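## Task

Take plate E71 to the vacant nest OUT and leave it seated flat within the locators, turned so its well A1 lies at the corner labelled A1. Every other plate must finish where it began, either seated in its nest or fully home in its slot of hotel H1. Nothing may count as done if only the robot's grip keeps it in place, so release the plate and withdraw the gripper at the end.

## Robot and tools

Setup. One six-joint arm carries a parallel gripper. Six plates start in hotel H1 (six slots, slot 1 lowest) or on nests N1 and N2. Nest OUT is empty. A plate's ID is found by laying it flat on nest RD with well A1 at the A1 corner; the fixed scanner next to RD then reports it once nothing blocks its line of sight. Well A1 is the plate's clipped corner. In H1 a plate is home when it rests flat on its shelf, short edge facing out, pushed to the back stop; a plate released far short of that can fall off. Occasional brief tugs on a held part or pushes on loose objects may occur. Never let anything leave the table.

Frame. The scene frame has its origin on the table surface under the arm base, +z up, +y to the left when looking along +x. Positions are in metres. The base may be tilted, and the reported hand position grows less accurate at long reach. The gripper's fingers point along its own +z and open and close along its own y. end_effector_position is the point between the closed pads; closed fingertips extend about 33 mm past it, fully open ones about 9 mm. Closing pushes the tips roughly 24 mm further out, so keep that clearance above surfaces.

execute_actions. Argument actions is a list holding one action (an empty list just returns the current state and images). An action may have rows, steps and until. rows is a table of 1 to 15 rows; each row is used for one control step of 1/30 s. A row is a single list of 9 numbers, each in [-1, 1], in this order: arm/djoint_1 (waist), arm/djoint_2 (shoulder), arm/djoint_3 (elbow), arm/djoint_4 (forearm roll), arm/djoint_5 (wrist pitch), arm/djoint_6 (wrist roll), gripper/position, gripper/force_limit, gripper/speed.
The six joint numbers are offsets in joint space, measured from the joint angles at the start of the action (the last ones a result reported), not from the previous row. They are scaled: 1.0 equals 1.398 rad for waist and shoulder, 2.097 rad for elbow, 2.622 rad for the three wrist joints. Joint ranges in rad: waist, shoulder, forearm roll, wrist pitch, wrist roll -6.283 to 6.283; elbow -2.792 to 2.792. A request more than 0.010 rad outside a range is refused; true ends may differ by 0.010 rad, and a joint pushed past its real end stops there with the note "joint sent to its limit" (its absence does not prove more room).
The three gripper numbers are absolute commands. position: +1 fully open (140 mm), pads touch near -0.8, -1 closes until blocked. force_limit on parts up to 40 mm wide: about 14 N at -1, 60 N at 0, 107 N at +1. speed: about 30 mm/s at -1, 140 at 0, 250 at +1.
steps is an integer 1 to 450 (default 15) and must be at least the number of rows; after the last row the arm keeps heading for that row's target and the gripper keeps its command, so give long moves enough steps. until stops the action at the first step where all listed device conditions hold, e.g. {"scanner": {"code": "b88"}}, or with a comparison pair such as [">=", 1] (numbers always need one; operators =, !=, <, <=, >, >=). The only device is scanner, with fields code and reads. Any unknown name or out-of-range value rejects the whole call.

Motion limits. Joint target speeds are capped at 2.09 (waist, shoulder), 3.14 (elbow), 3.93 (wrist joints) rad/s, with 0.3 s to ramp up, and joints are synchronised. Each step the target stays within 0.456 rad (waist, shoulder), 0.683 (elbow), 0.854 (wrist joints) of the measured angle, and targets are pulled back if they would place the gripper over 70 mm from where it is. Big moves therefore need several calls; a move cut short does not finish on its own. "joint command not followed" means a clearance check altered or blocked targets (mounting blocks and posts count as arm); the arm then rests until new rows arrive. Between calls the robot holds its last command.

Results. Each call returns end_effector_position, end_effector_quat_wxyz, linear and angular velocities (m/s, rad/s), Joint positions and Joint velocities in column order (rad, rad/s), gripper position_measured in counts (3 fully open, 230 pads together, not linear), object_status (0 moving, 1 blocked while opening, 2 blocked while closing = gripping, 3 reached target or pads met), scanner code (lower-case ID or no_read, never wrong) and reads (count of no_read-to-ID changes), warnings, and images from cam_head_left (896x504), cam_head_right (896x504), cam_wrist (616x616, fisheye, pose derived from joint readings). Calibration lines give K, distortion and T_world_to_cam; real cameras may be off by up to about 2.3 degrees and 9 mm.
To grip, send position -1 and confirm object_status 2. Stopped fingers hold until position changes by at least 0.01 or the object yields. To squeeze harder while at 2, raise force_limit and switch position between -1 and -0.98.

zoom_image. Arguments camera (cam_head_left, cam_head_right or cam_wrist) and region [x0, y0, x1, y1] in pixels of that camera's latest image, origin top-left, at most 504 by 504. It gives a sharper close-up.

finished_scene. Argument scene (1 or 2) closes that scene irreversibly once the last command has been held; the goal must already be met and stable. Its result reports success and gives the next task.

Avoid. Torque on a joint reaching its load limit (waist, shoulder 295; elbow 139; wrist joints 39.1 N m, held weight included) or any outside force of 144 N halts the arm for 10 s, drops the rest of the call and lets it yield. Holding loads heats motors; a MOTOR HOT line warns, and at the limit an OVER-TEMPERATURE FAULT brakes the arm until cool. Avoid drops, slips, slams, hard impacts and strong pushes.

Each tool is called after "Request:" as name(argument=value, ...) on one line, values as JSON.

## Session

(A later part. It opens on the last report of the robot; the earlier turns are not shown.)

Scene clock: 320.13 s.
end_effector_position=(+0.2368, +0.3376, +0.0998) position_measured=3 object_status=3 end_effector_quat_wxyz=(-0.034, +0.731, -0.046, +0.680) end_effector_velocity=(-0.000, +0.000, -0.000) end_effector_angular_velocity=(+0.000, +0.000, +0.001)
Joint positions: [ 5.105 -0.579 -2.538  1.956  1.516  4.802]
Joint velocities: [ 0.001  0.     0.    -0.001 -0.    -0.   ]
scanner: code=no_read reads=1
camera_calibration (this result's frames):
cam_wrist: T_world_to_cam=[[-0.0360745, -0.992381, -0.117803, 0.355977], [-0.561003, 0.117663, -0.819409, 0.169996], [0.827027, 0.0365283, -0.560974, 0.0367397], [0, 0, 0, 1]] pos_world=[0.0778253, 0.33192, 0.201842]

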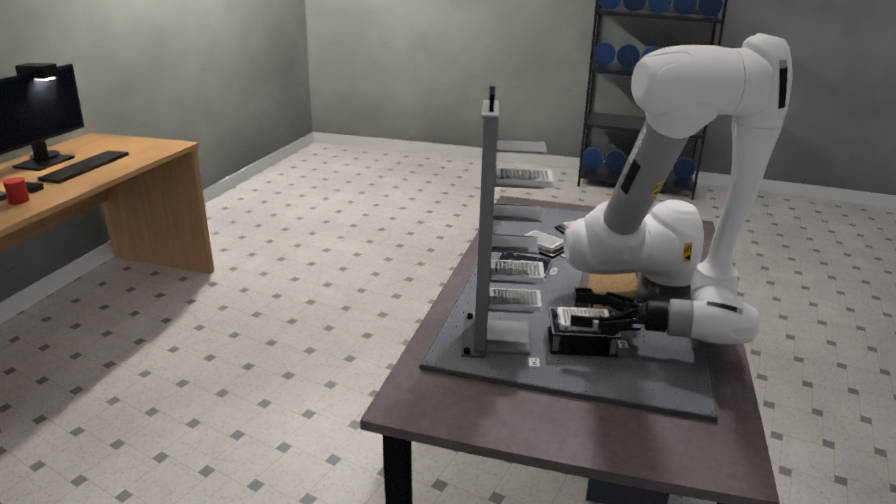

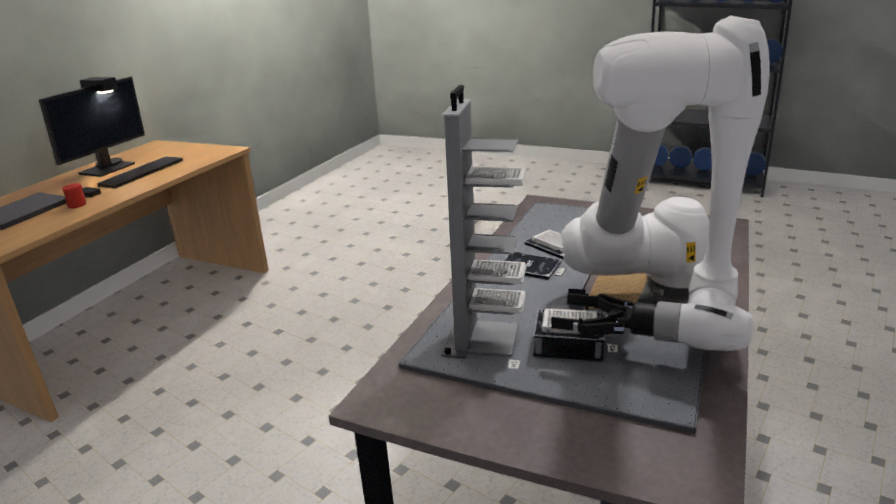

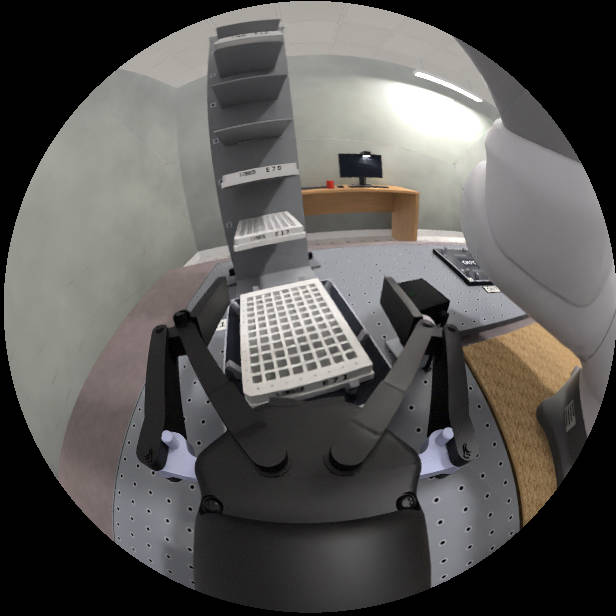

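Works.

Request:
execute_actions(actions=[{"rows":[[0,0.06,0,0,0,-0.032,1,0,0]],"steps":25}])

Request:
execute_actions(actions=[{"rows":[[0,0.12,0,0,0,-0.064,1,0,0]],"steps":30}])

Scene clock: 323.27 s.
end_effector_position=(+0.2354, +0.3416, +0.1192) position_measured=3 object_status=3 end_effector_quat_wxyz=(-0.033, +0.742, -0.042, +0.669) end_effector_velocity=(+0.000, -0.000, -0.000) end_effector_angular_velocity=(-0.001, -0.001, -0.000)
Joint positions: [ 5.105 -0.495 -2.538  1.956  1.516  4.718]
Joint velocities: [-0.    -0.001 -0.     0.     0.    -0.   ]
scanner: code=e71 reads=2
camera_calibration (this result's frames):
cam_wrist: T_world_to_cam=[[-0.0329263, -0.993227, -0.111431, 0.361044], [-0.587102, 0.109449, -0.80208, 0.191538], [0.808843, 0.0390117, -0.586729, 0.0551449], [0, 0, 0, 1]] pos_world=[0.0797367, 0.335484, 0.226215]

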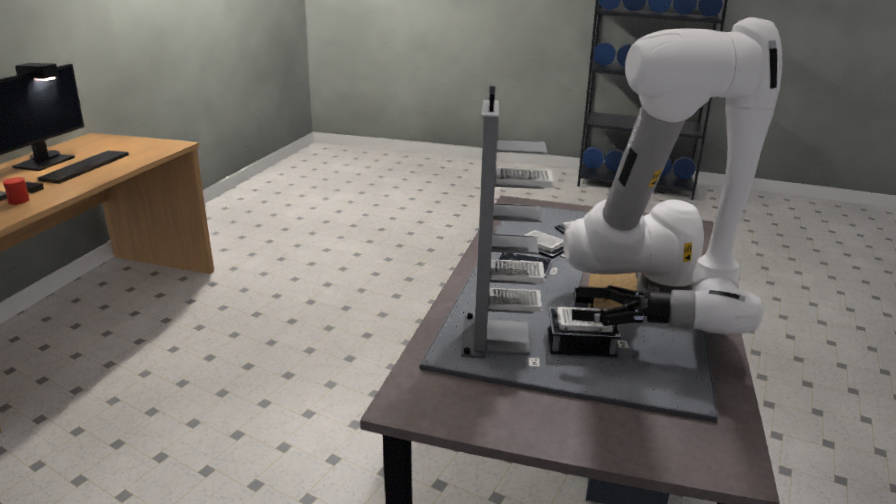

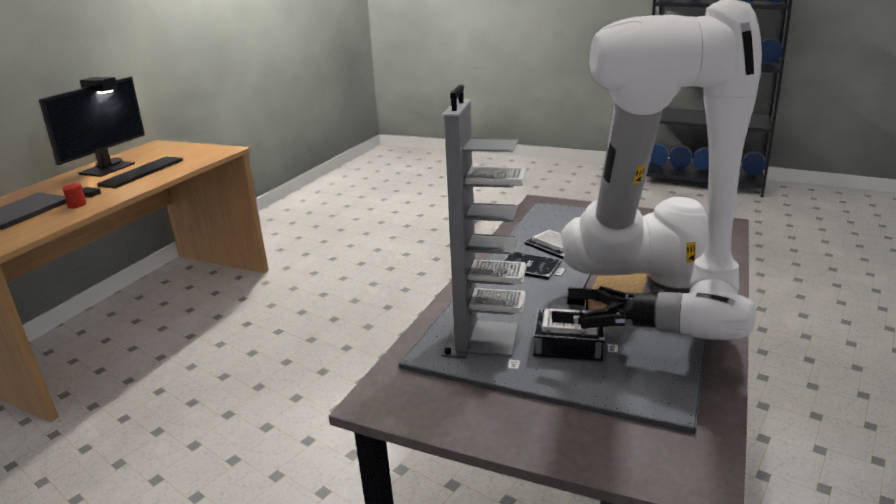

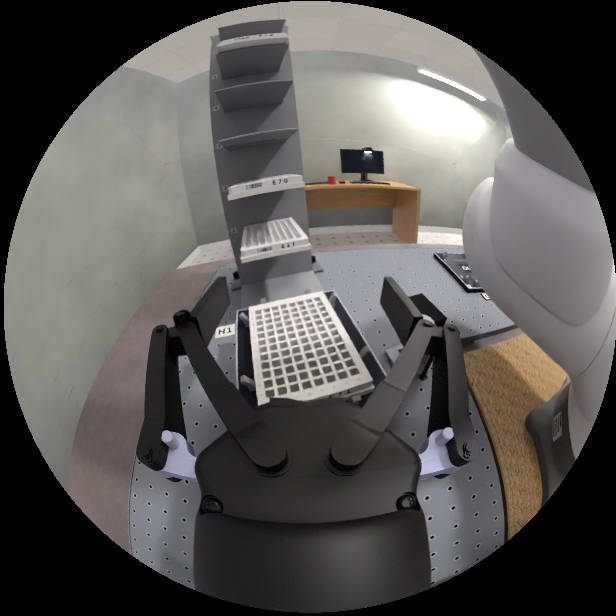

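Scene clock: 324.27 s.
end_effector_position=(+0.2344, +0.3451, +0.1588) position_measured=3 object_status=3 end_effector_quat_wxyz=(-0.035, +0.762, -0.032, +0.646) end_effector_velocity=(-0.000, +0.000, +0.000) end_effector_angular_velocity=(+0.001, -0.000, +0.000)
Joint positions: [ 5.105 -0.327 -2.538  1.956  1.516  4.55 ]
Joint velocities: [ 0.     0.001 -0.    -0.     0.     0.001]
scanner: code=e71 reads=2
camera_calibration (this result's frames):
cam_wrist: T_world_to_cam=[[-0.018352, -0.994816, -0.100018, 0.3642], [-0.636552, 0.0887669, -0.766108, 0.235327], [0.771015, 0.0496072, -0.634881, 0.0918793], [0, 0, 0, 1]] pos_world=[0.0856411, 0.336865, 0.275045]

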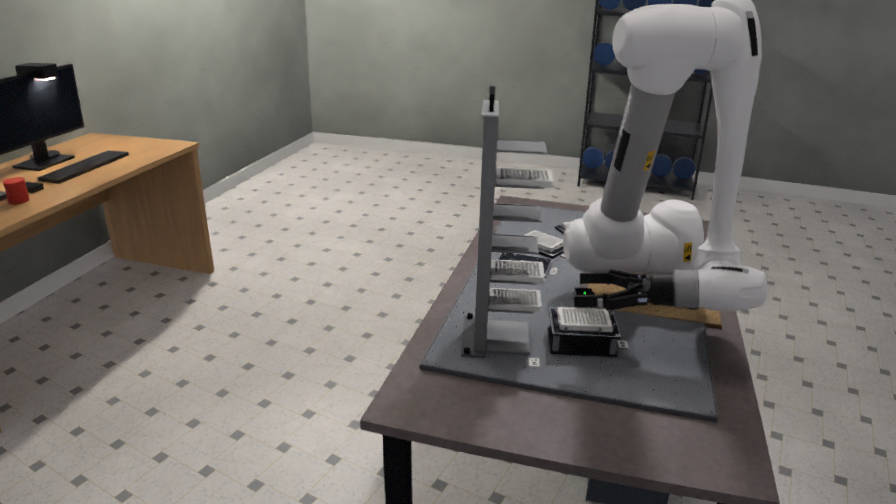

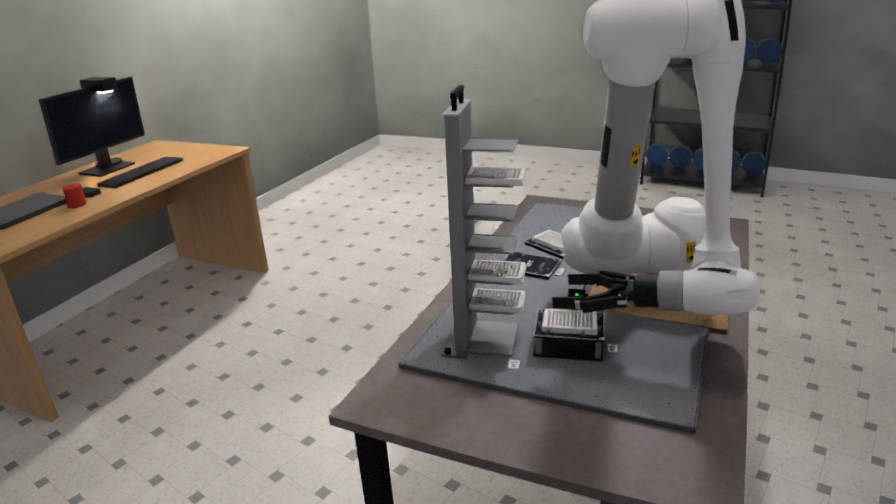

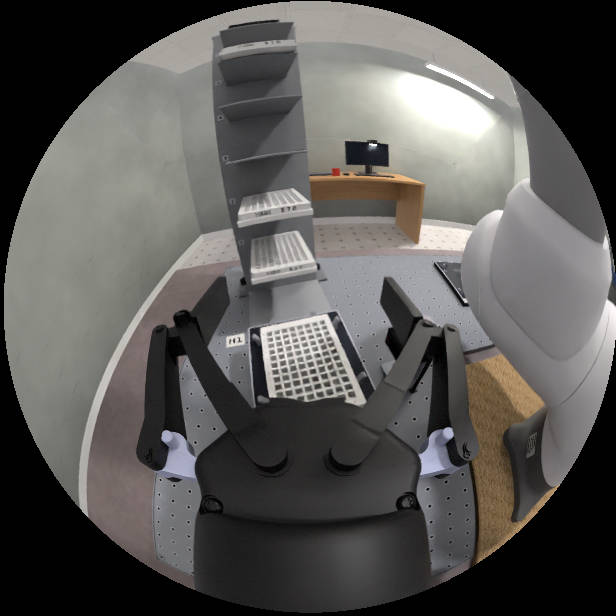

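Request:
execute_actions(actions=[{"rows":[[0,0.137,0.09,0,0,-0.073,1,0,0]],"steps":35}])

Request:
execute_actions(actions=[{"rows":[[0,0,0.094,0,0,0.1,1,0,0]],"steps":35}])

Scene clock: 328.63 s.
end_effector_position=(+0.1987, +0.4390, +0.2424) position_measured=3 object_status=3 end_effector_quat_wxyz=(-0.110, +0.797, -0.073, +0.589) end_effector_velocity=(-0.000, -0.000, +0.000) end_effector_angular_velocity=(+0.000, +0.000, -0.000)
Joint positions: [ 5.105 -0.136 -2.349  1.956  1.516  4.359]
Joint velocities: [0. 0. 0. 0. 0. 0.]
scanner: code=e71 reads=2
camera_calibration (this result's frames):
cam_wrist: T_world_to_cam=[[-0.00251544, -0.964534, -0.263947, 0.488567], [-0.733933, 0.181059, -0.654645, 0.220088], [0.679217, 0.192073, -0.708358, 0.141317], [0, 0, 0, 1]] pos_world=[0.066774, 0.404247, 0.373138]

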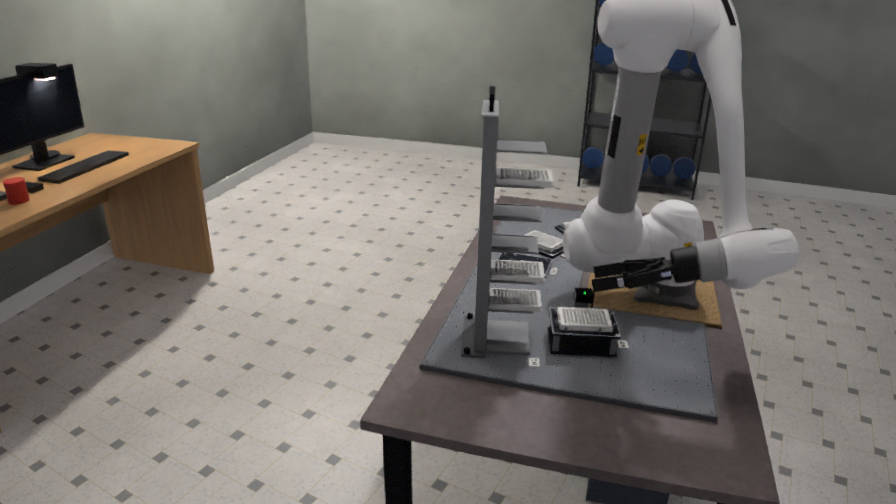

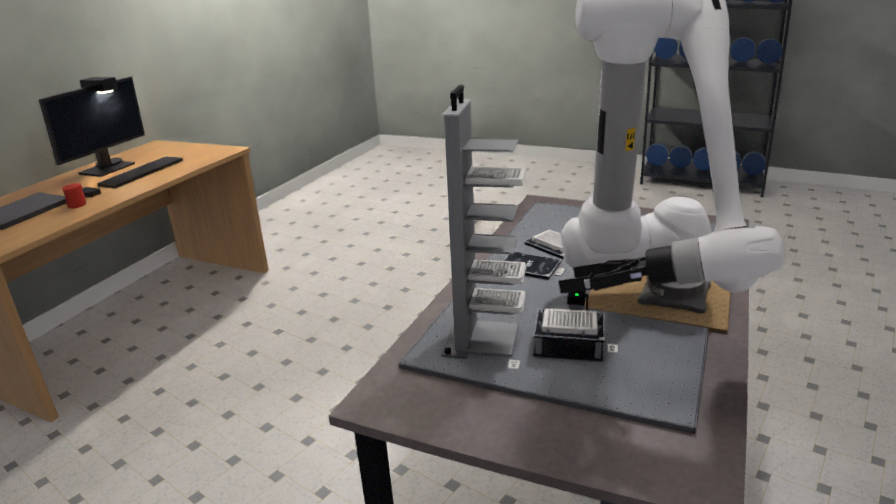

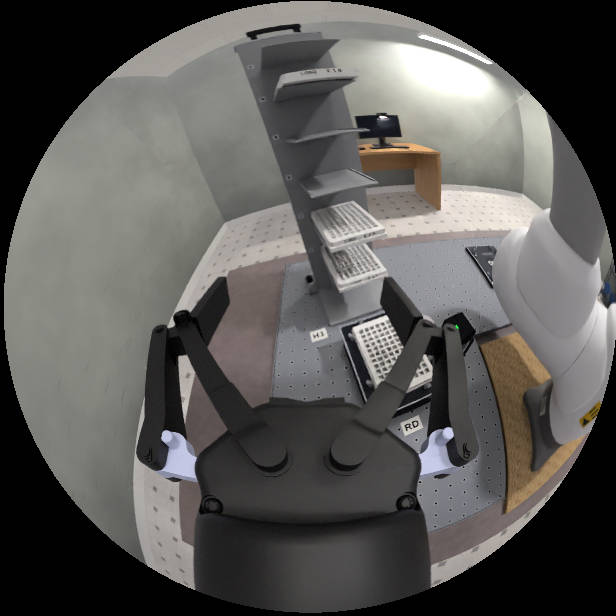

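Scene clock: 329.80 s.
end_effector_position=(+0.1632, +0.5318, +0.3026) position_measured=3 object_status=3 end_effector_quat_wxyz=(-0.250, +0.780, -0.235, +0.523) end_effector_velocity=(+0.001, -0.000, +0.000) end_effector_angular_velocity=(-0.000, -0.000, -0.001)
Joint positions: [ 5.105 -0.136 -2.152  1.956  1.516  4.621]
Joint velocities: [-0.001  0.    -0.    -0.     0.    -0.001]
scanner: code=e71 reads=2
camera_calibration (this result's frames):
cam_wrist: T_world_to_cam=[[-0.121129, -0.761736, -0.636464, 0.618138], [-0.762235, 0.482109, -0.431935, -0.00618745], [0.635866, 0.432816, -0.639019, 0.0483907], [0, 0, 0, 1]] pos_world=[0.0393879, 0.452896, 0.421672]

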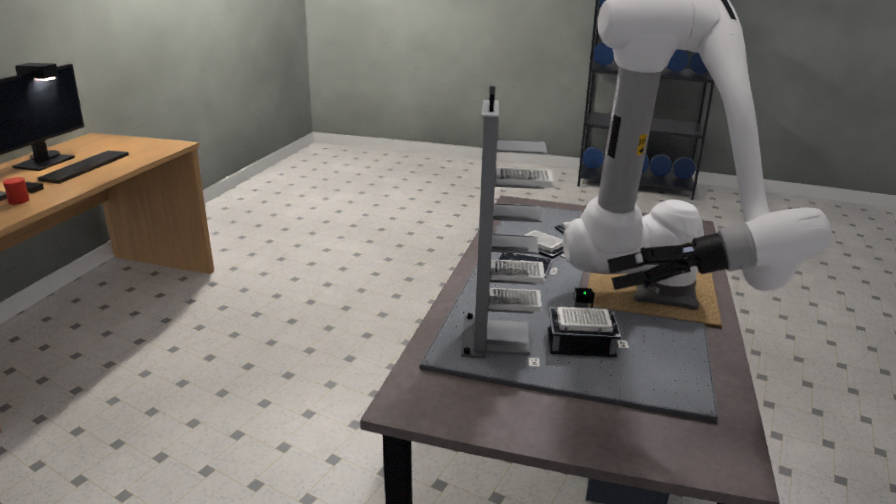

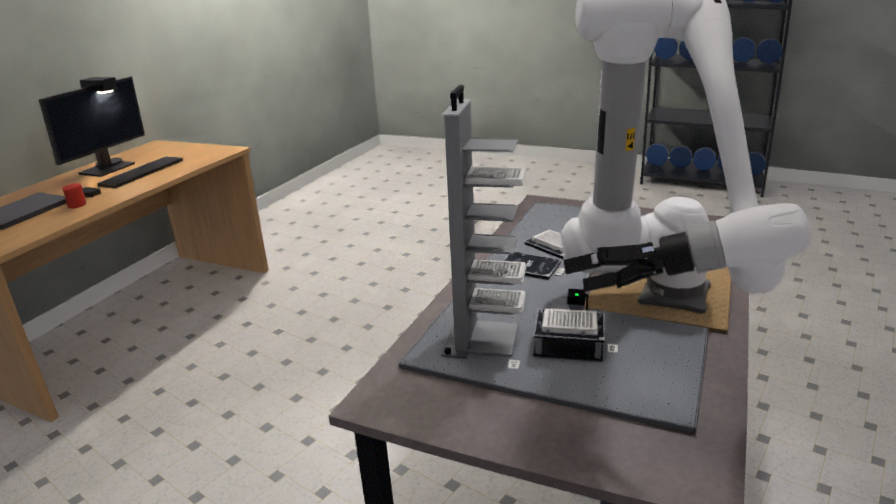

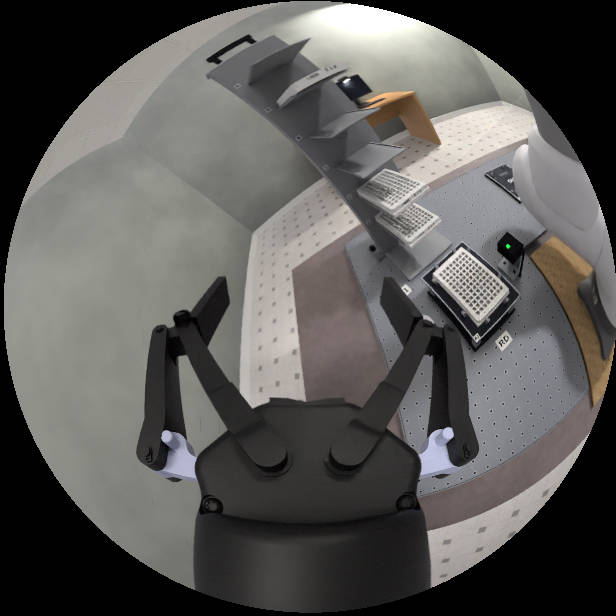

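Request:
execute_actions(actions=[{"rows":[[0,0.194,0,0,0,0,1,0,0]],"steps":35}])

Request:
execute_actions(actions=[{"rows":[[0,0,0,-0.746,-1.0,0.377,1,0,0]],"steps":120}])

Scene clock: 336.10 s.
end_effector_position=(+0.1836, +0.4818, +0.4145) position_measured=3 object_status=3 end_effector_quat_wxyz=(-0.334, +0.767, -0.312, +0.451) end_effector_velocity=(+0.000, -0.000, -0.000) end_effector_angular_velocity=(-0.001, -0.001, +0.000)
Joint positions: [ 5.105  0.136 -2.152  1.956  1.516  4.621]
Joint velocities: [-0.    -0.    -0.    -0.    -0.    -0.001]
scanner: code=e71 reads=2
camera_calibration (this result's frames):
cam_wrist: T_world_to_cam=[[-0.193348, -0.579659, -0.791588, 0.643602], [-0.793326, 0.567079, -0.221484, -0.0406093], [0.577278, 0.585164, -0.569503, 0.0370674], [0, 0, 0, 1]] pos_world=[0.0708247, 0.374408, 0.521583]

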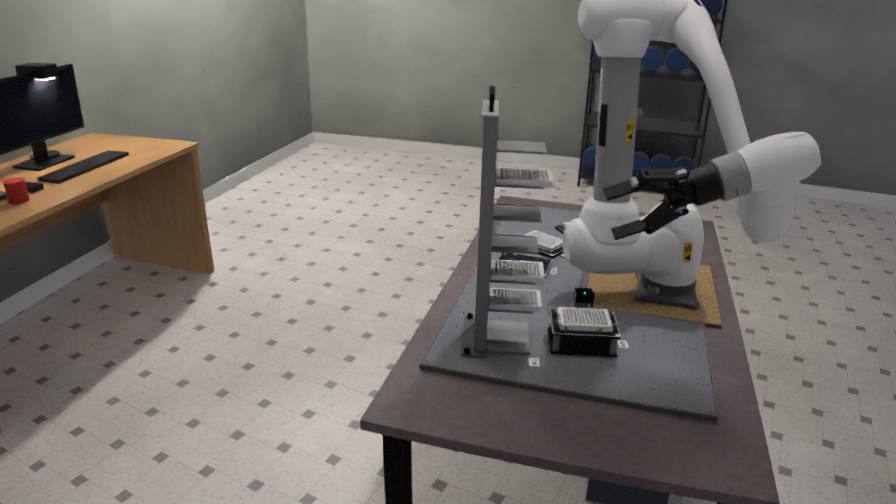

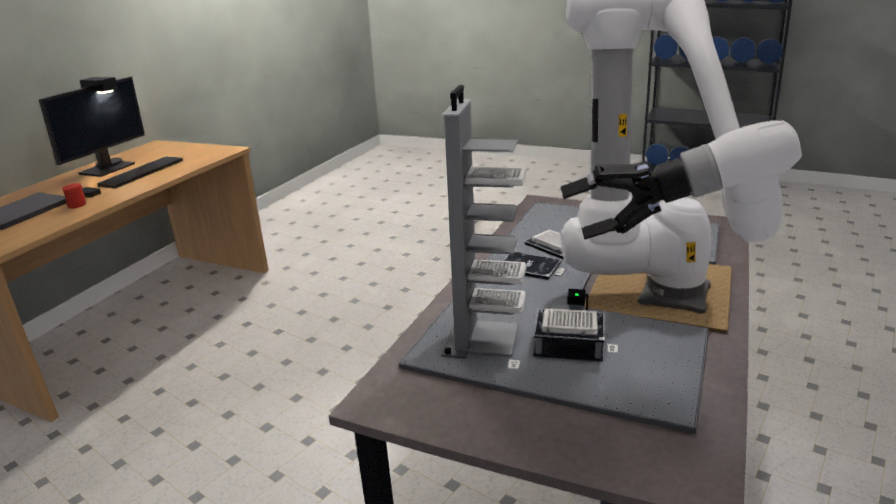

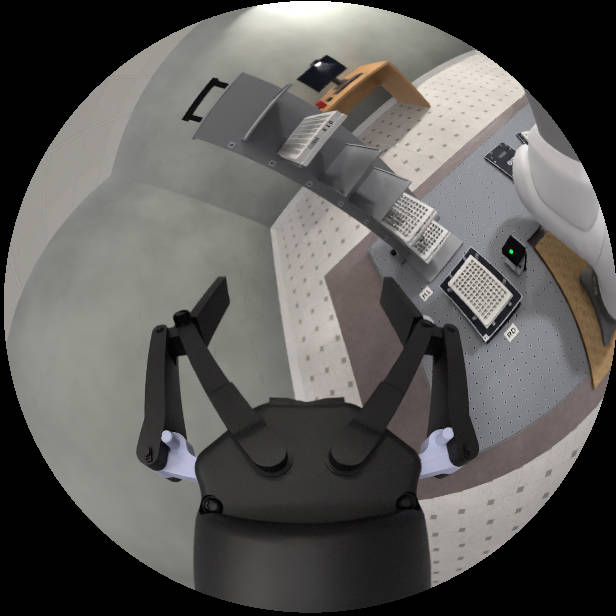

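Scene clock: 340.10 s.
end_effector_position=(-0.1210, +0.4110, +0.2052) position_measured=3 object_status=3 end_effector_quat_wxyz=(-0.012, +0.867, +0.499, -0.003) end_effector_velocity=(-0.000, -0.000, +0.000) end_effector_angular_velocity=(-0.000, -0.000, +0.001)
Joint positions: [ 5.105  0.136 -2.152  0.    -1.105  5.609]
Joint velocities: [ 0.001  0.    -0.    -0.    -0.    -0.   ]
scanner: code=e71 reads=2
camera_calibration (this result's frames):
cam_wrist: T_world_to_cam=[[0.860711, -0.509024, -0.00841425, 0.31579], [-0.438668, -0.749931, 0.49515, 0.148649], [-0.258353, -0.42249, -0.868767, 0.50957], [0, 0, 0, 1]] pos_world=[-0.0749478, 0.48751, 0.371751]

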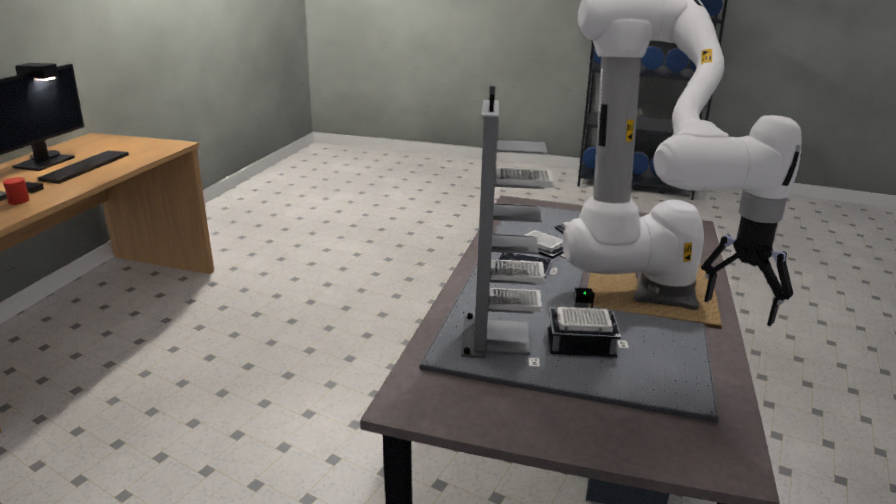

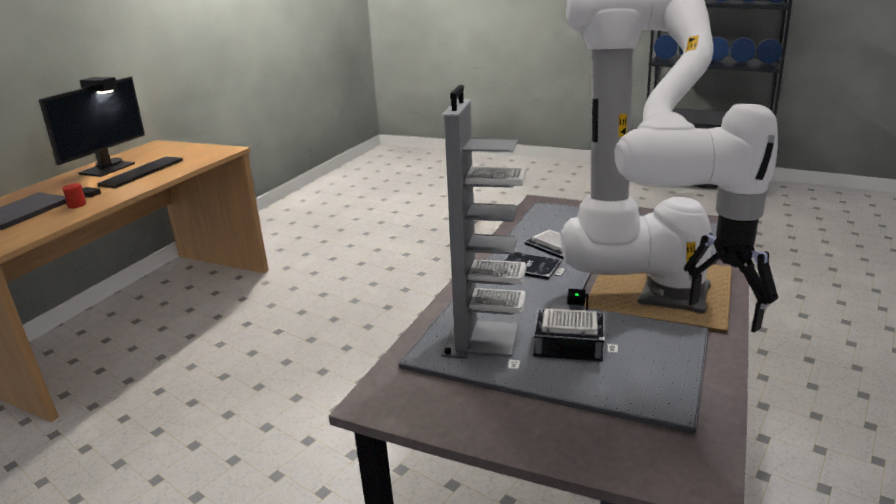

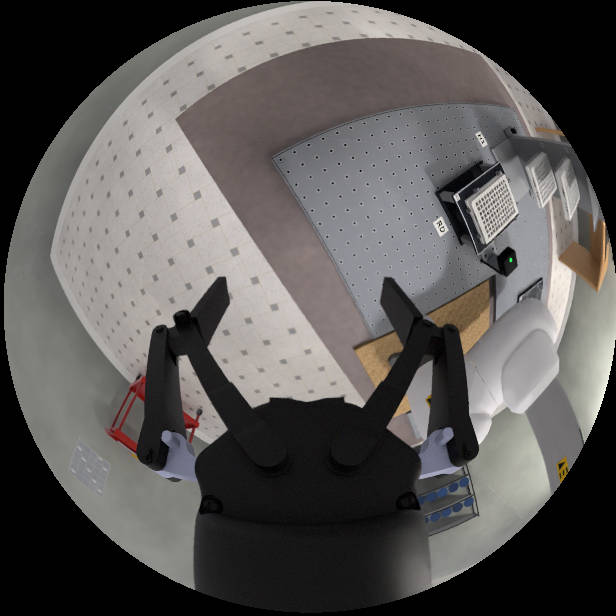

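Waist −0.874, pitch −0.018.

Request:
execute_actions(actions=[{"rows":[[-0.625,0,0,0,-0.007,0,1,0,0]],"steps":75}])

Scene clock: 352.20 s.
end_effector_position=(+0.1103, +0.4108, +0.2055) position_measured=3 object_status=3 end_effector_quat_wxyz=(-0.006, +0.969, +0.246, -0.001) end_effector_velocity=(+0.000, +0.000, +0.000) end_effector_angular_velocity=(+0.002, -0.000, -0.001)
Joint positions: [ 4.558  0.14  -2.15  -0.001 -1.119  5.609]
Joint velocities: [-0.001  0.001  0.     0.     0.001 -0.   ]
FORCE FAULT: contact force on the arm reached its limit, and the arm stopped for 10 seconds. The contact can be on any part of the arm, not only on its tool. The arm's remaining commands of this call were not run. The arm holds still and accepts commands again. Move the arm away from the contact; if what it grips holds it there, let go first. Pushing or pulling that hard again can fault the arm again.
scanner: code=e71 reads=2
camera_calibration (this result's frames):
cam_wrist: T_world_to_cam=[[0.470926, -0.882168, 0.00292719, 0.310515], [-0.763964, -0.406161, 0.50139, 0.143217], [-0.441122, -0.238354, -0.865216, 0.513238], [0, 0, 0, 1]] pos_world=[0.189584, 0.454428, 0.371345]

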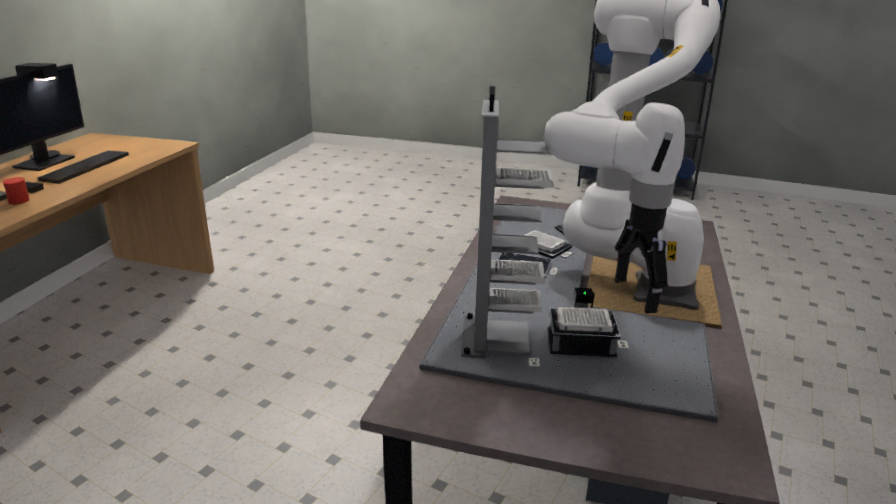

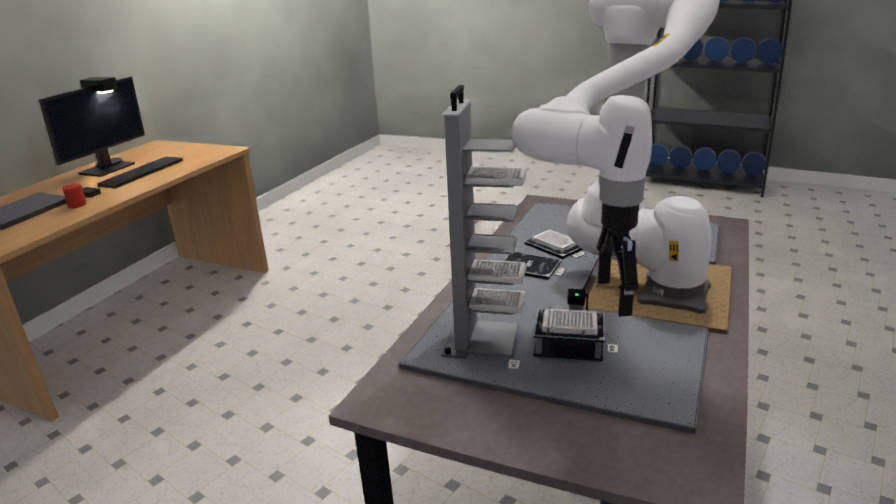

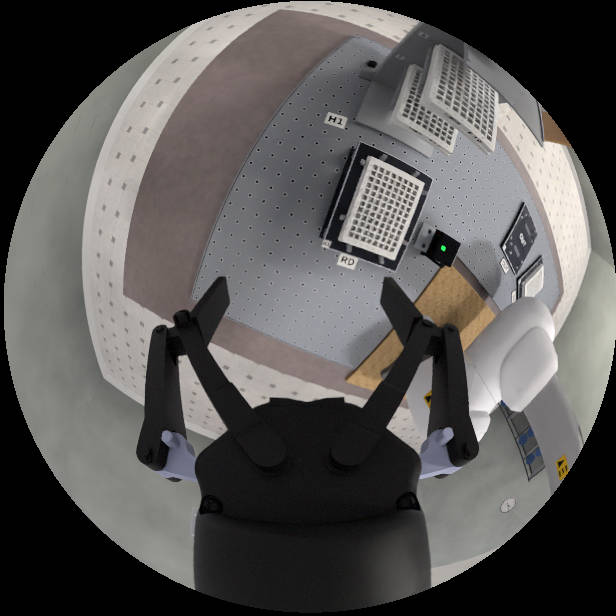

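Request:
execute_actions(actions=[{"rows":[[0.39,0,0,0,0,0,1,0,0]],"steps":50}])

Request:
execute_actions(actions=[{"rows":[[0,0,0,1.0,0.854,-1.0,1,0,0]],"steps":120}])

Scene clock: 363.83 s.
end_effector_position=(-0.1184, +0.4076, +0.2075) position_measured=3 object_status=3 end_effector_quat_wxyz=(-0.007, +0.867, +0.498, -0.003) end_effector_velocity=(-0.000, -0.000, +0.000) end_effector_angular_velocity=(-0.000, +0.000, +0.000)
Joint positions: [ 5.103  0.14  -2.15  -0.001 -1.119  5.609]
Joint velocities: [-0.  0. -0.  0. -0. -0.]
scanner: code=e71 reads=2
camera_calibration (this result's frames):
cam_wrist: T_world_to_cam=[[0.860165, -0.510015, -0.000886681, 0.310557], [-0.44164, -0.745714, 0.498863, 0.143246], [-0.255089, -0.428713, -0.866681, 0.513255], [0, 0, 0, 1]] pos_world=[-0.0729419, 0.485248, 0.373643]

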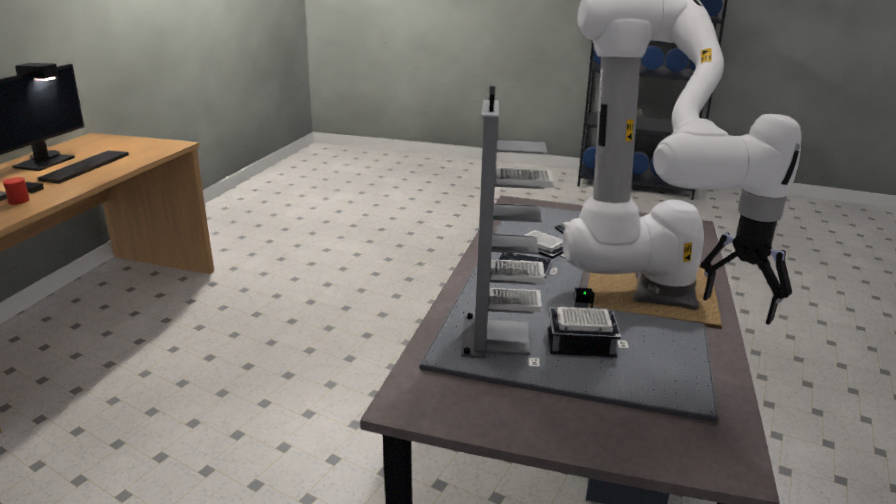

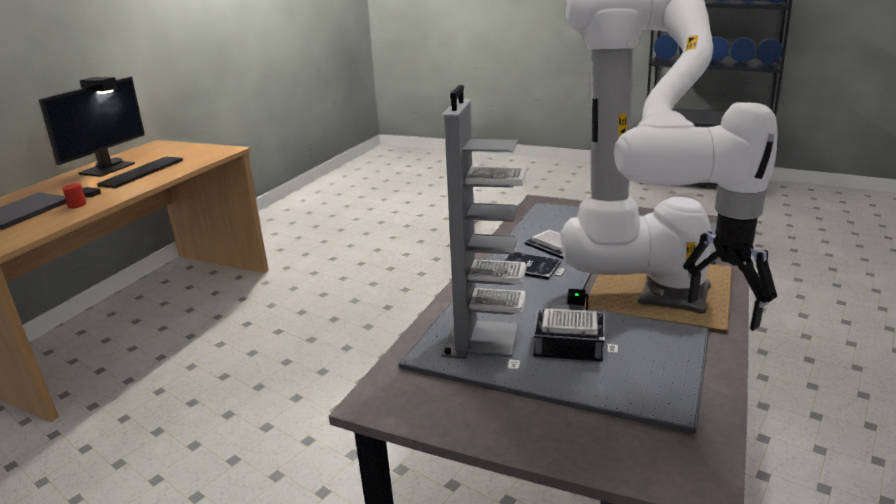

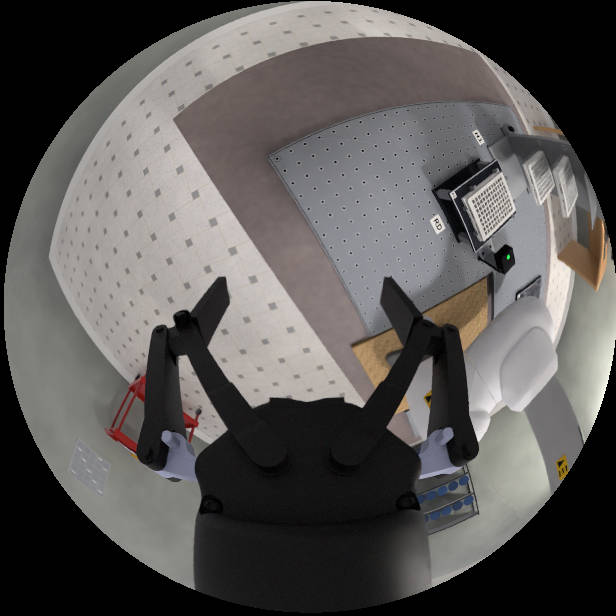

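Scene clock: 367.83 s.
end_effector_position=(+0.0145, +0.4770, +0.2422) position_measured=3 object_status=3 end_effector_quat_wxyz=(-0.032, +0.906, +0.357, +0.226) end_effector_velocity=(+0.000, -0.000, -0.000) end_effector_angular_velocity=(-0.001, +0.000, -0.001)
Joint positions: [ 5.103  0.14  -2.15   2.62   1.119  2.988]
Joint velocities: [-0.001 -0.001 -0.     0.001  0.    -0.   ]
scanner: code=e71 reads=2
camera_calibration (this result's frames):
cam_wrist: T_world_to_cam=[[0.650228, -0.751128, 0.114067, 0.32191], [-0.759501, -0.646415, 0.072842, 0.296782], [0.0190211, -0.133998, -0.990799, 0.492531], [0, 0, 0, 1]] pos_world=[0.0067231, 0.499637, 0.429662]

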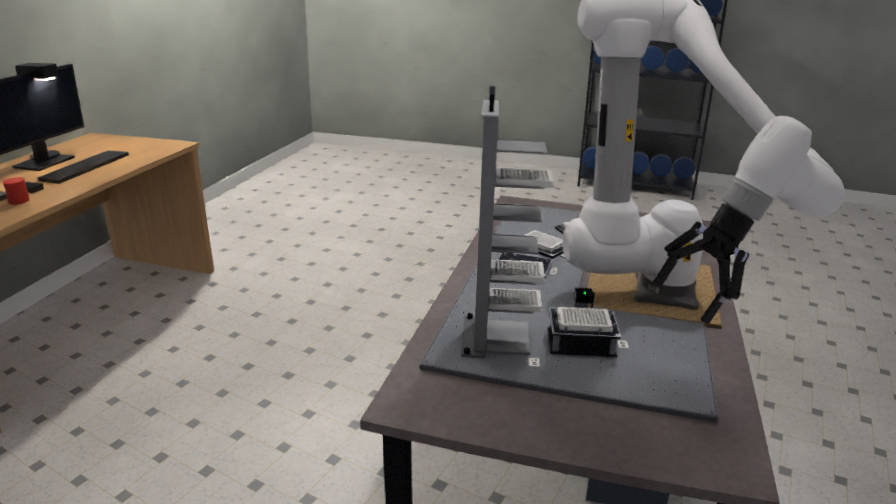

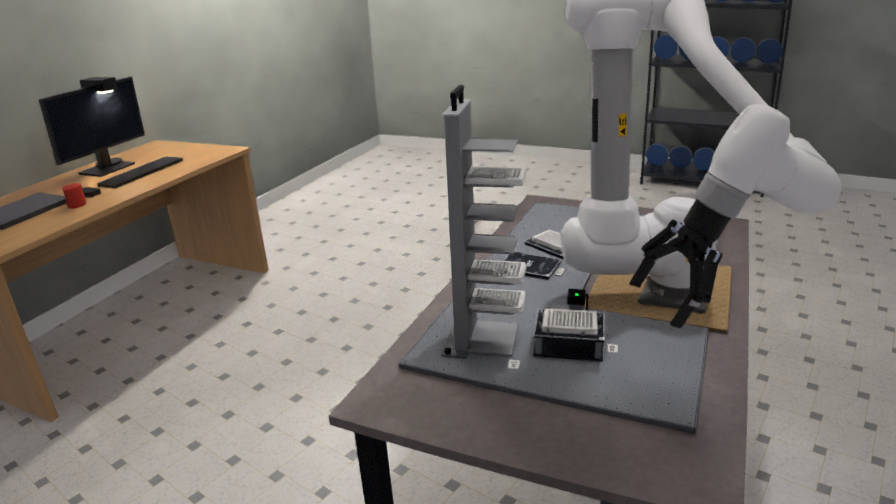

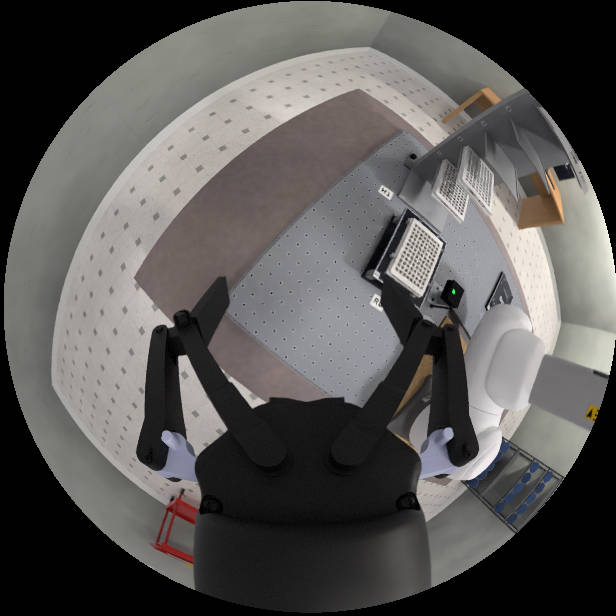

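Request:
execute_actions(actions=[{"rows":[[0,0,0,0.198,0,-0.199,1,0,0]],"steps":40}])

Scene clock: 370.47 s.
end_effector_position=(-0.1181, +0.4076, +0.2075) position_measured=3 object_status=3 end_effector_quat_wxyz=(-0.007, +0.866, +0.499, -0.002) end_effector_velocity=(+0.000, +0.000, +0.000) end_effector_angular_velocity=(+0.001, +0.000, -0.001)
Joint positions: [ 5.103  0.14  -2.15   3.139  1.119  2.466]
Joint velocities: [-0.001  0.    -0.     0.    -0.001  0.   ]
scanner: code=e71 reads=2
camera_calibration (this result's frames):
cam_wrist: T_world_to_cam=[[0.861203, -0.50826, -0.000227356, 0.309612], [-0.440575, -0.74674, 0.49827, 0.144101], [-0.253421, -0.429012, -0.867022, 0.51375], [0, 0, 0, 1]] pos_world=[-0.0729566, 0.485374, 0.373702]

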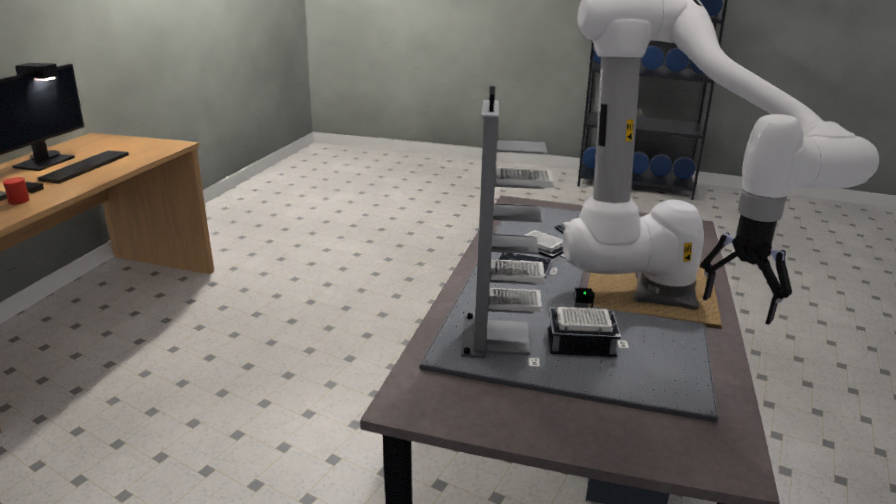

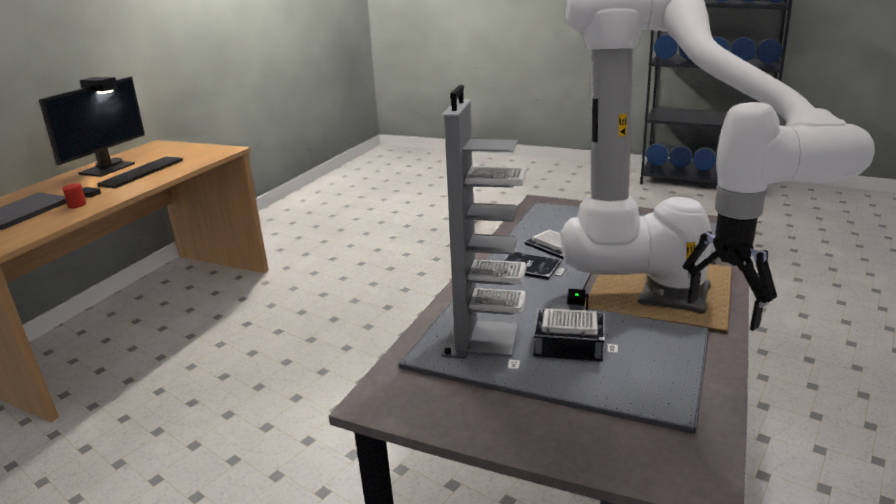

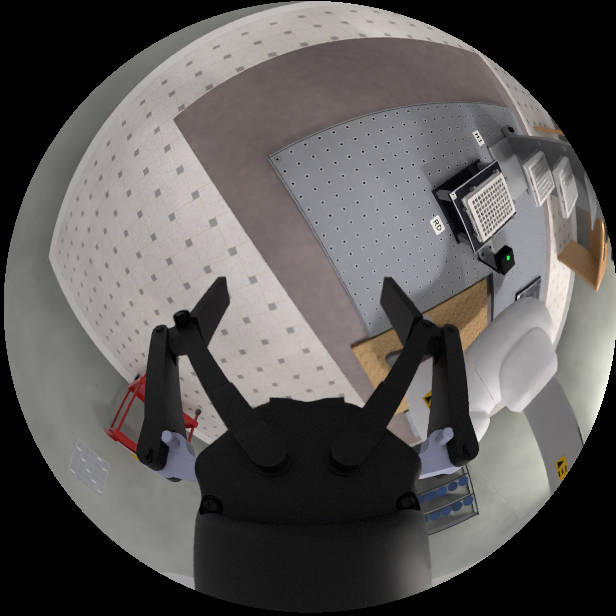

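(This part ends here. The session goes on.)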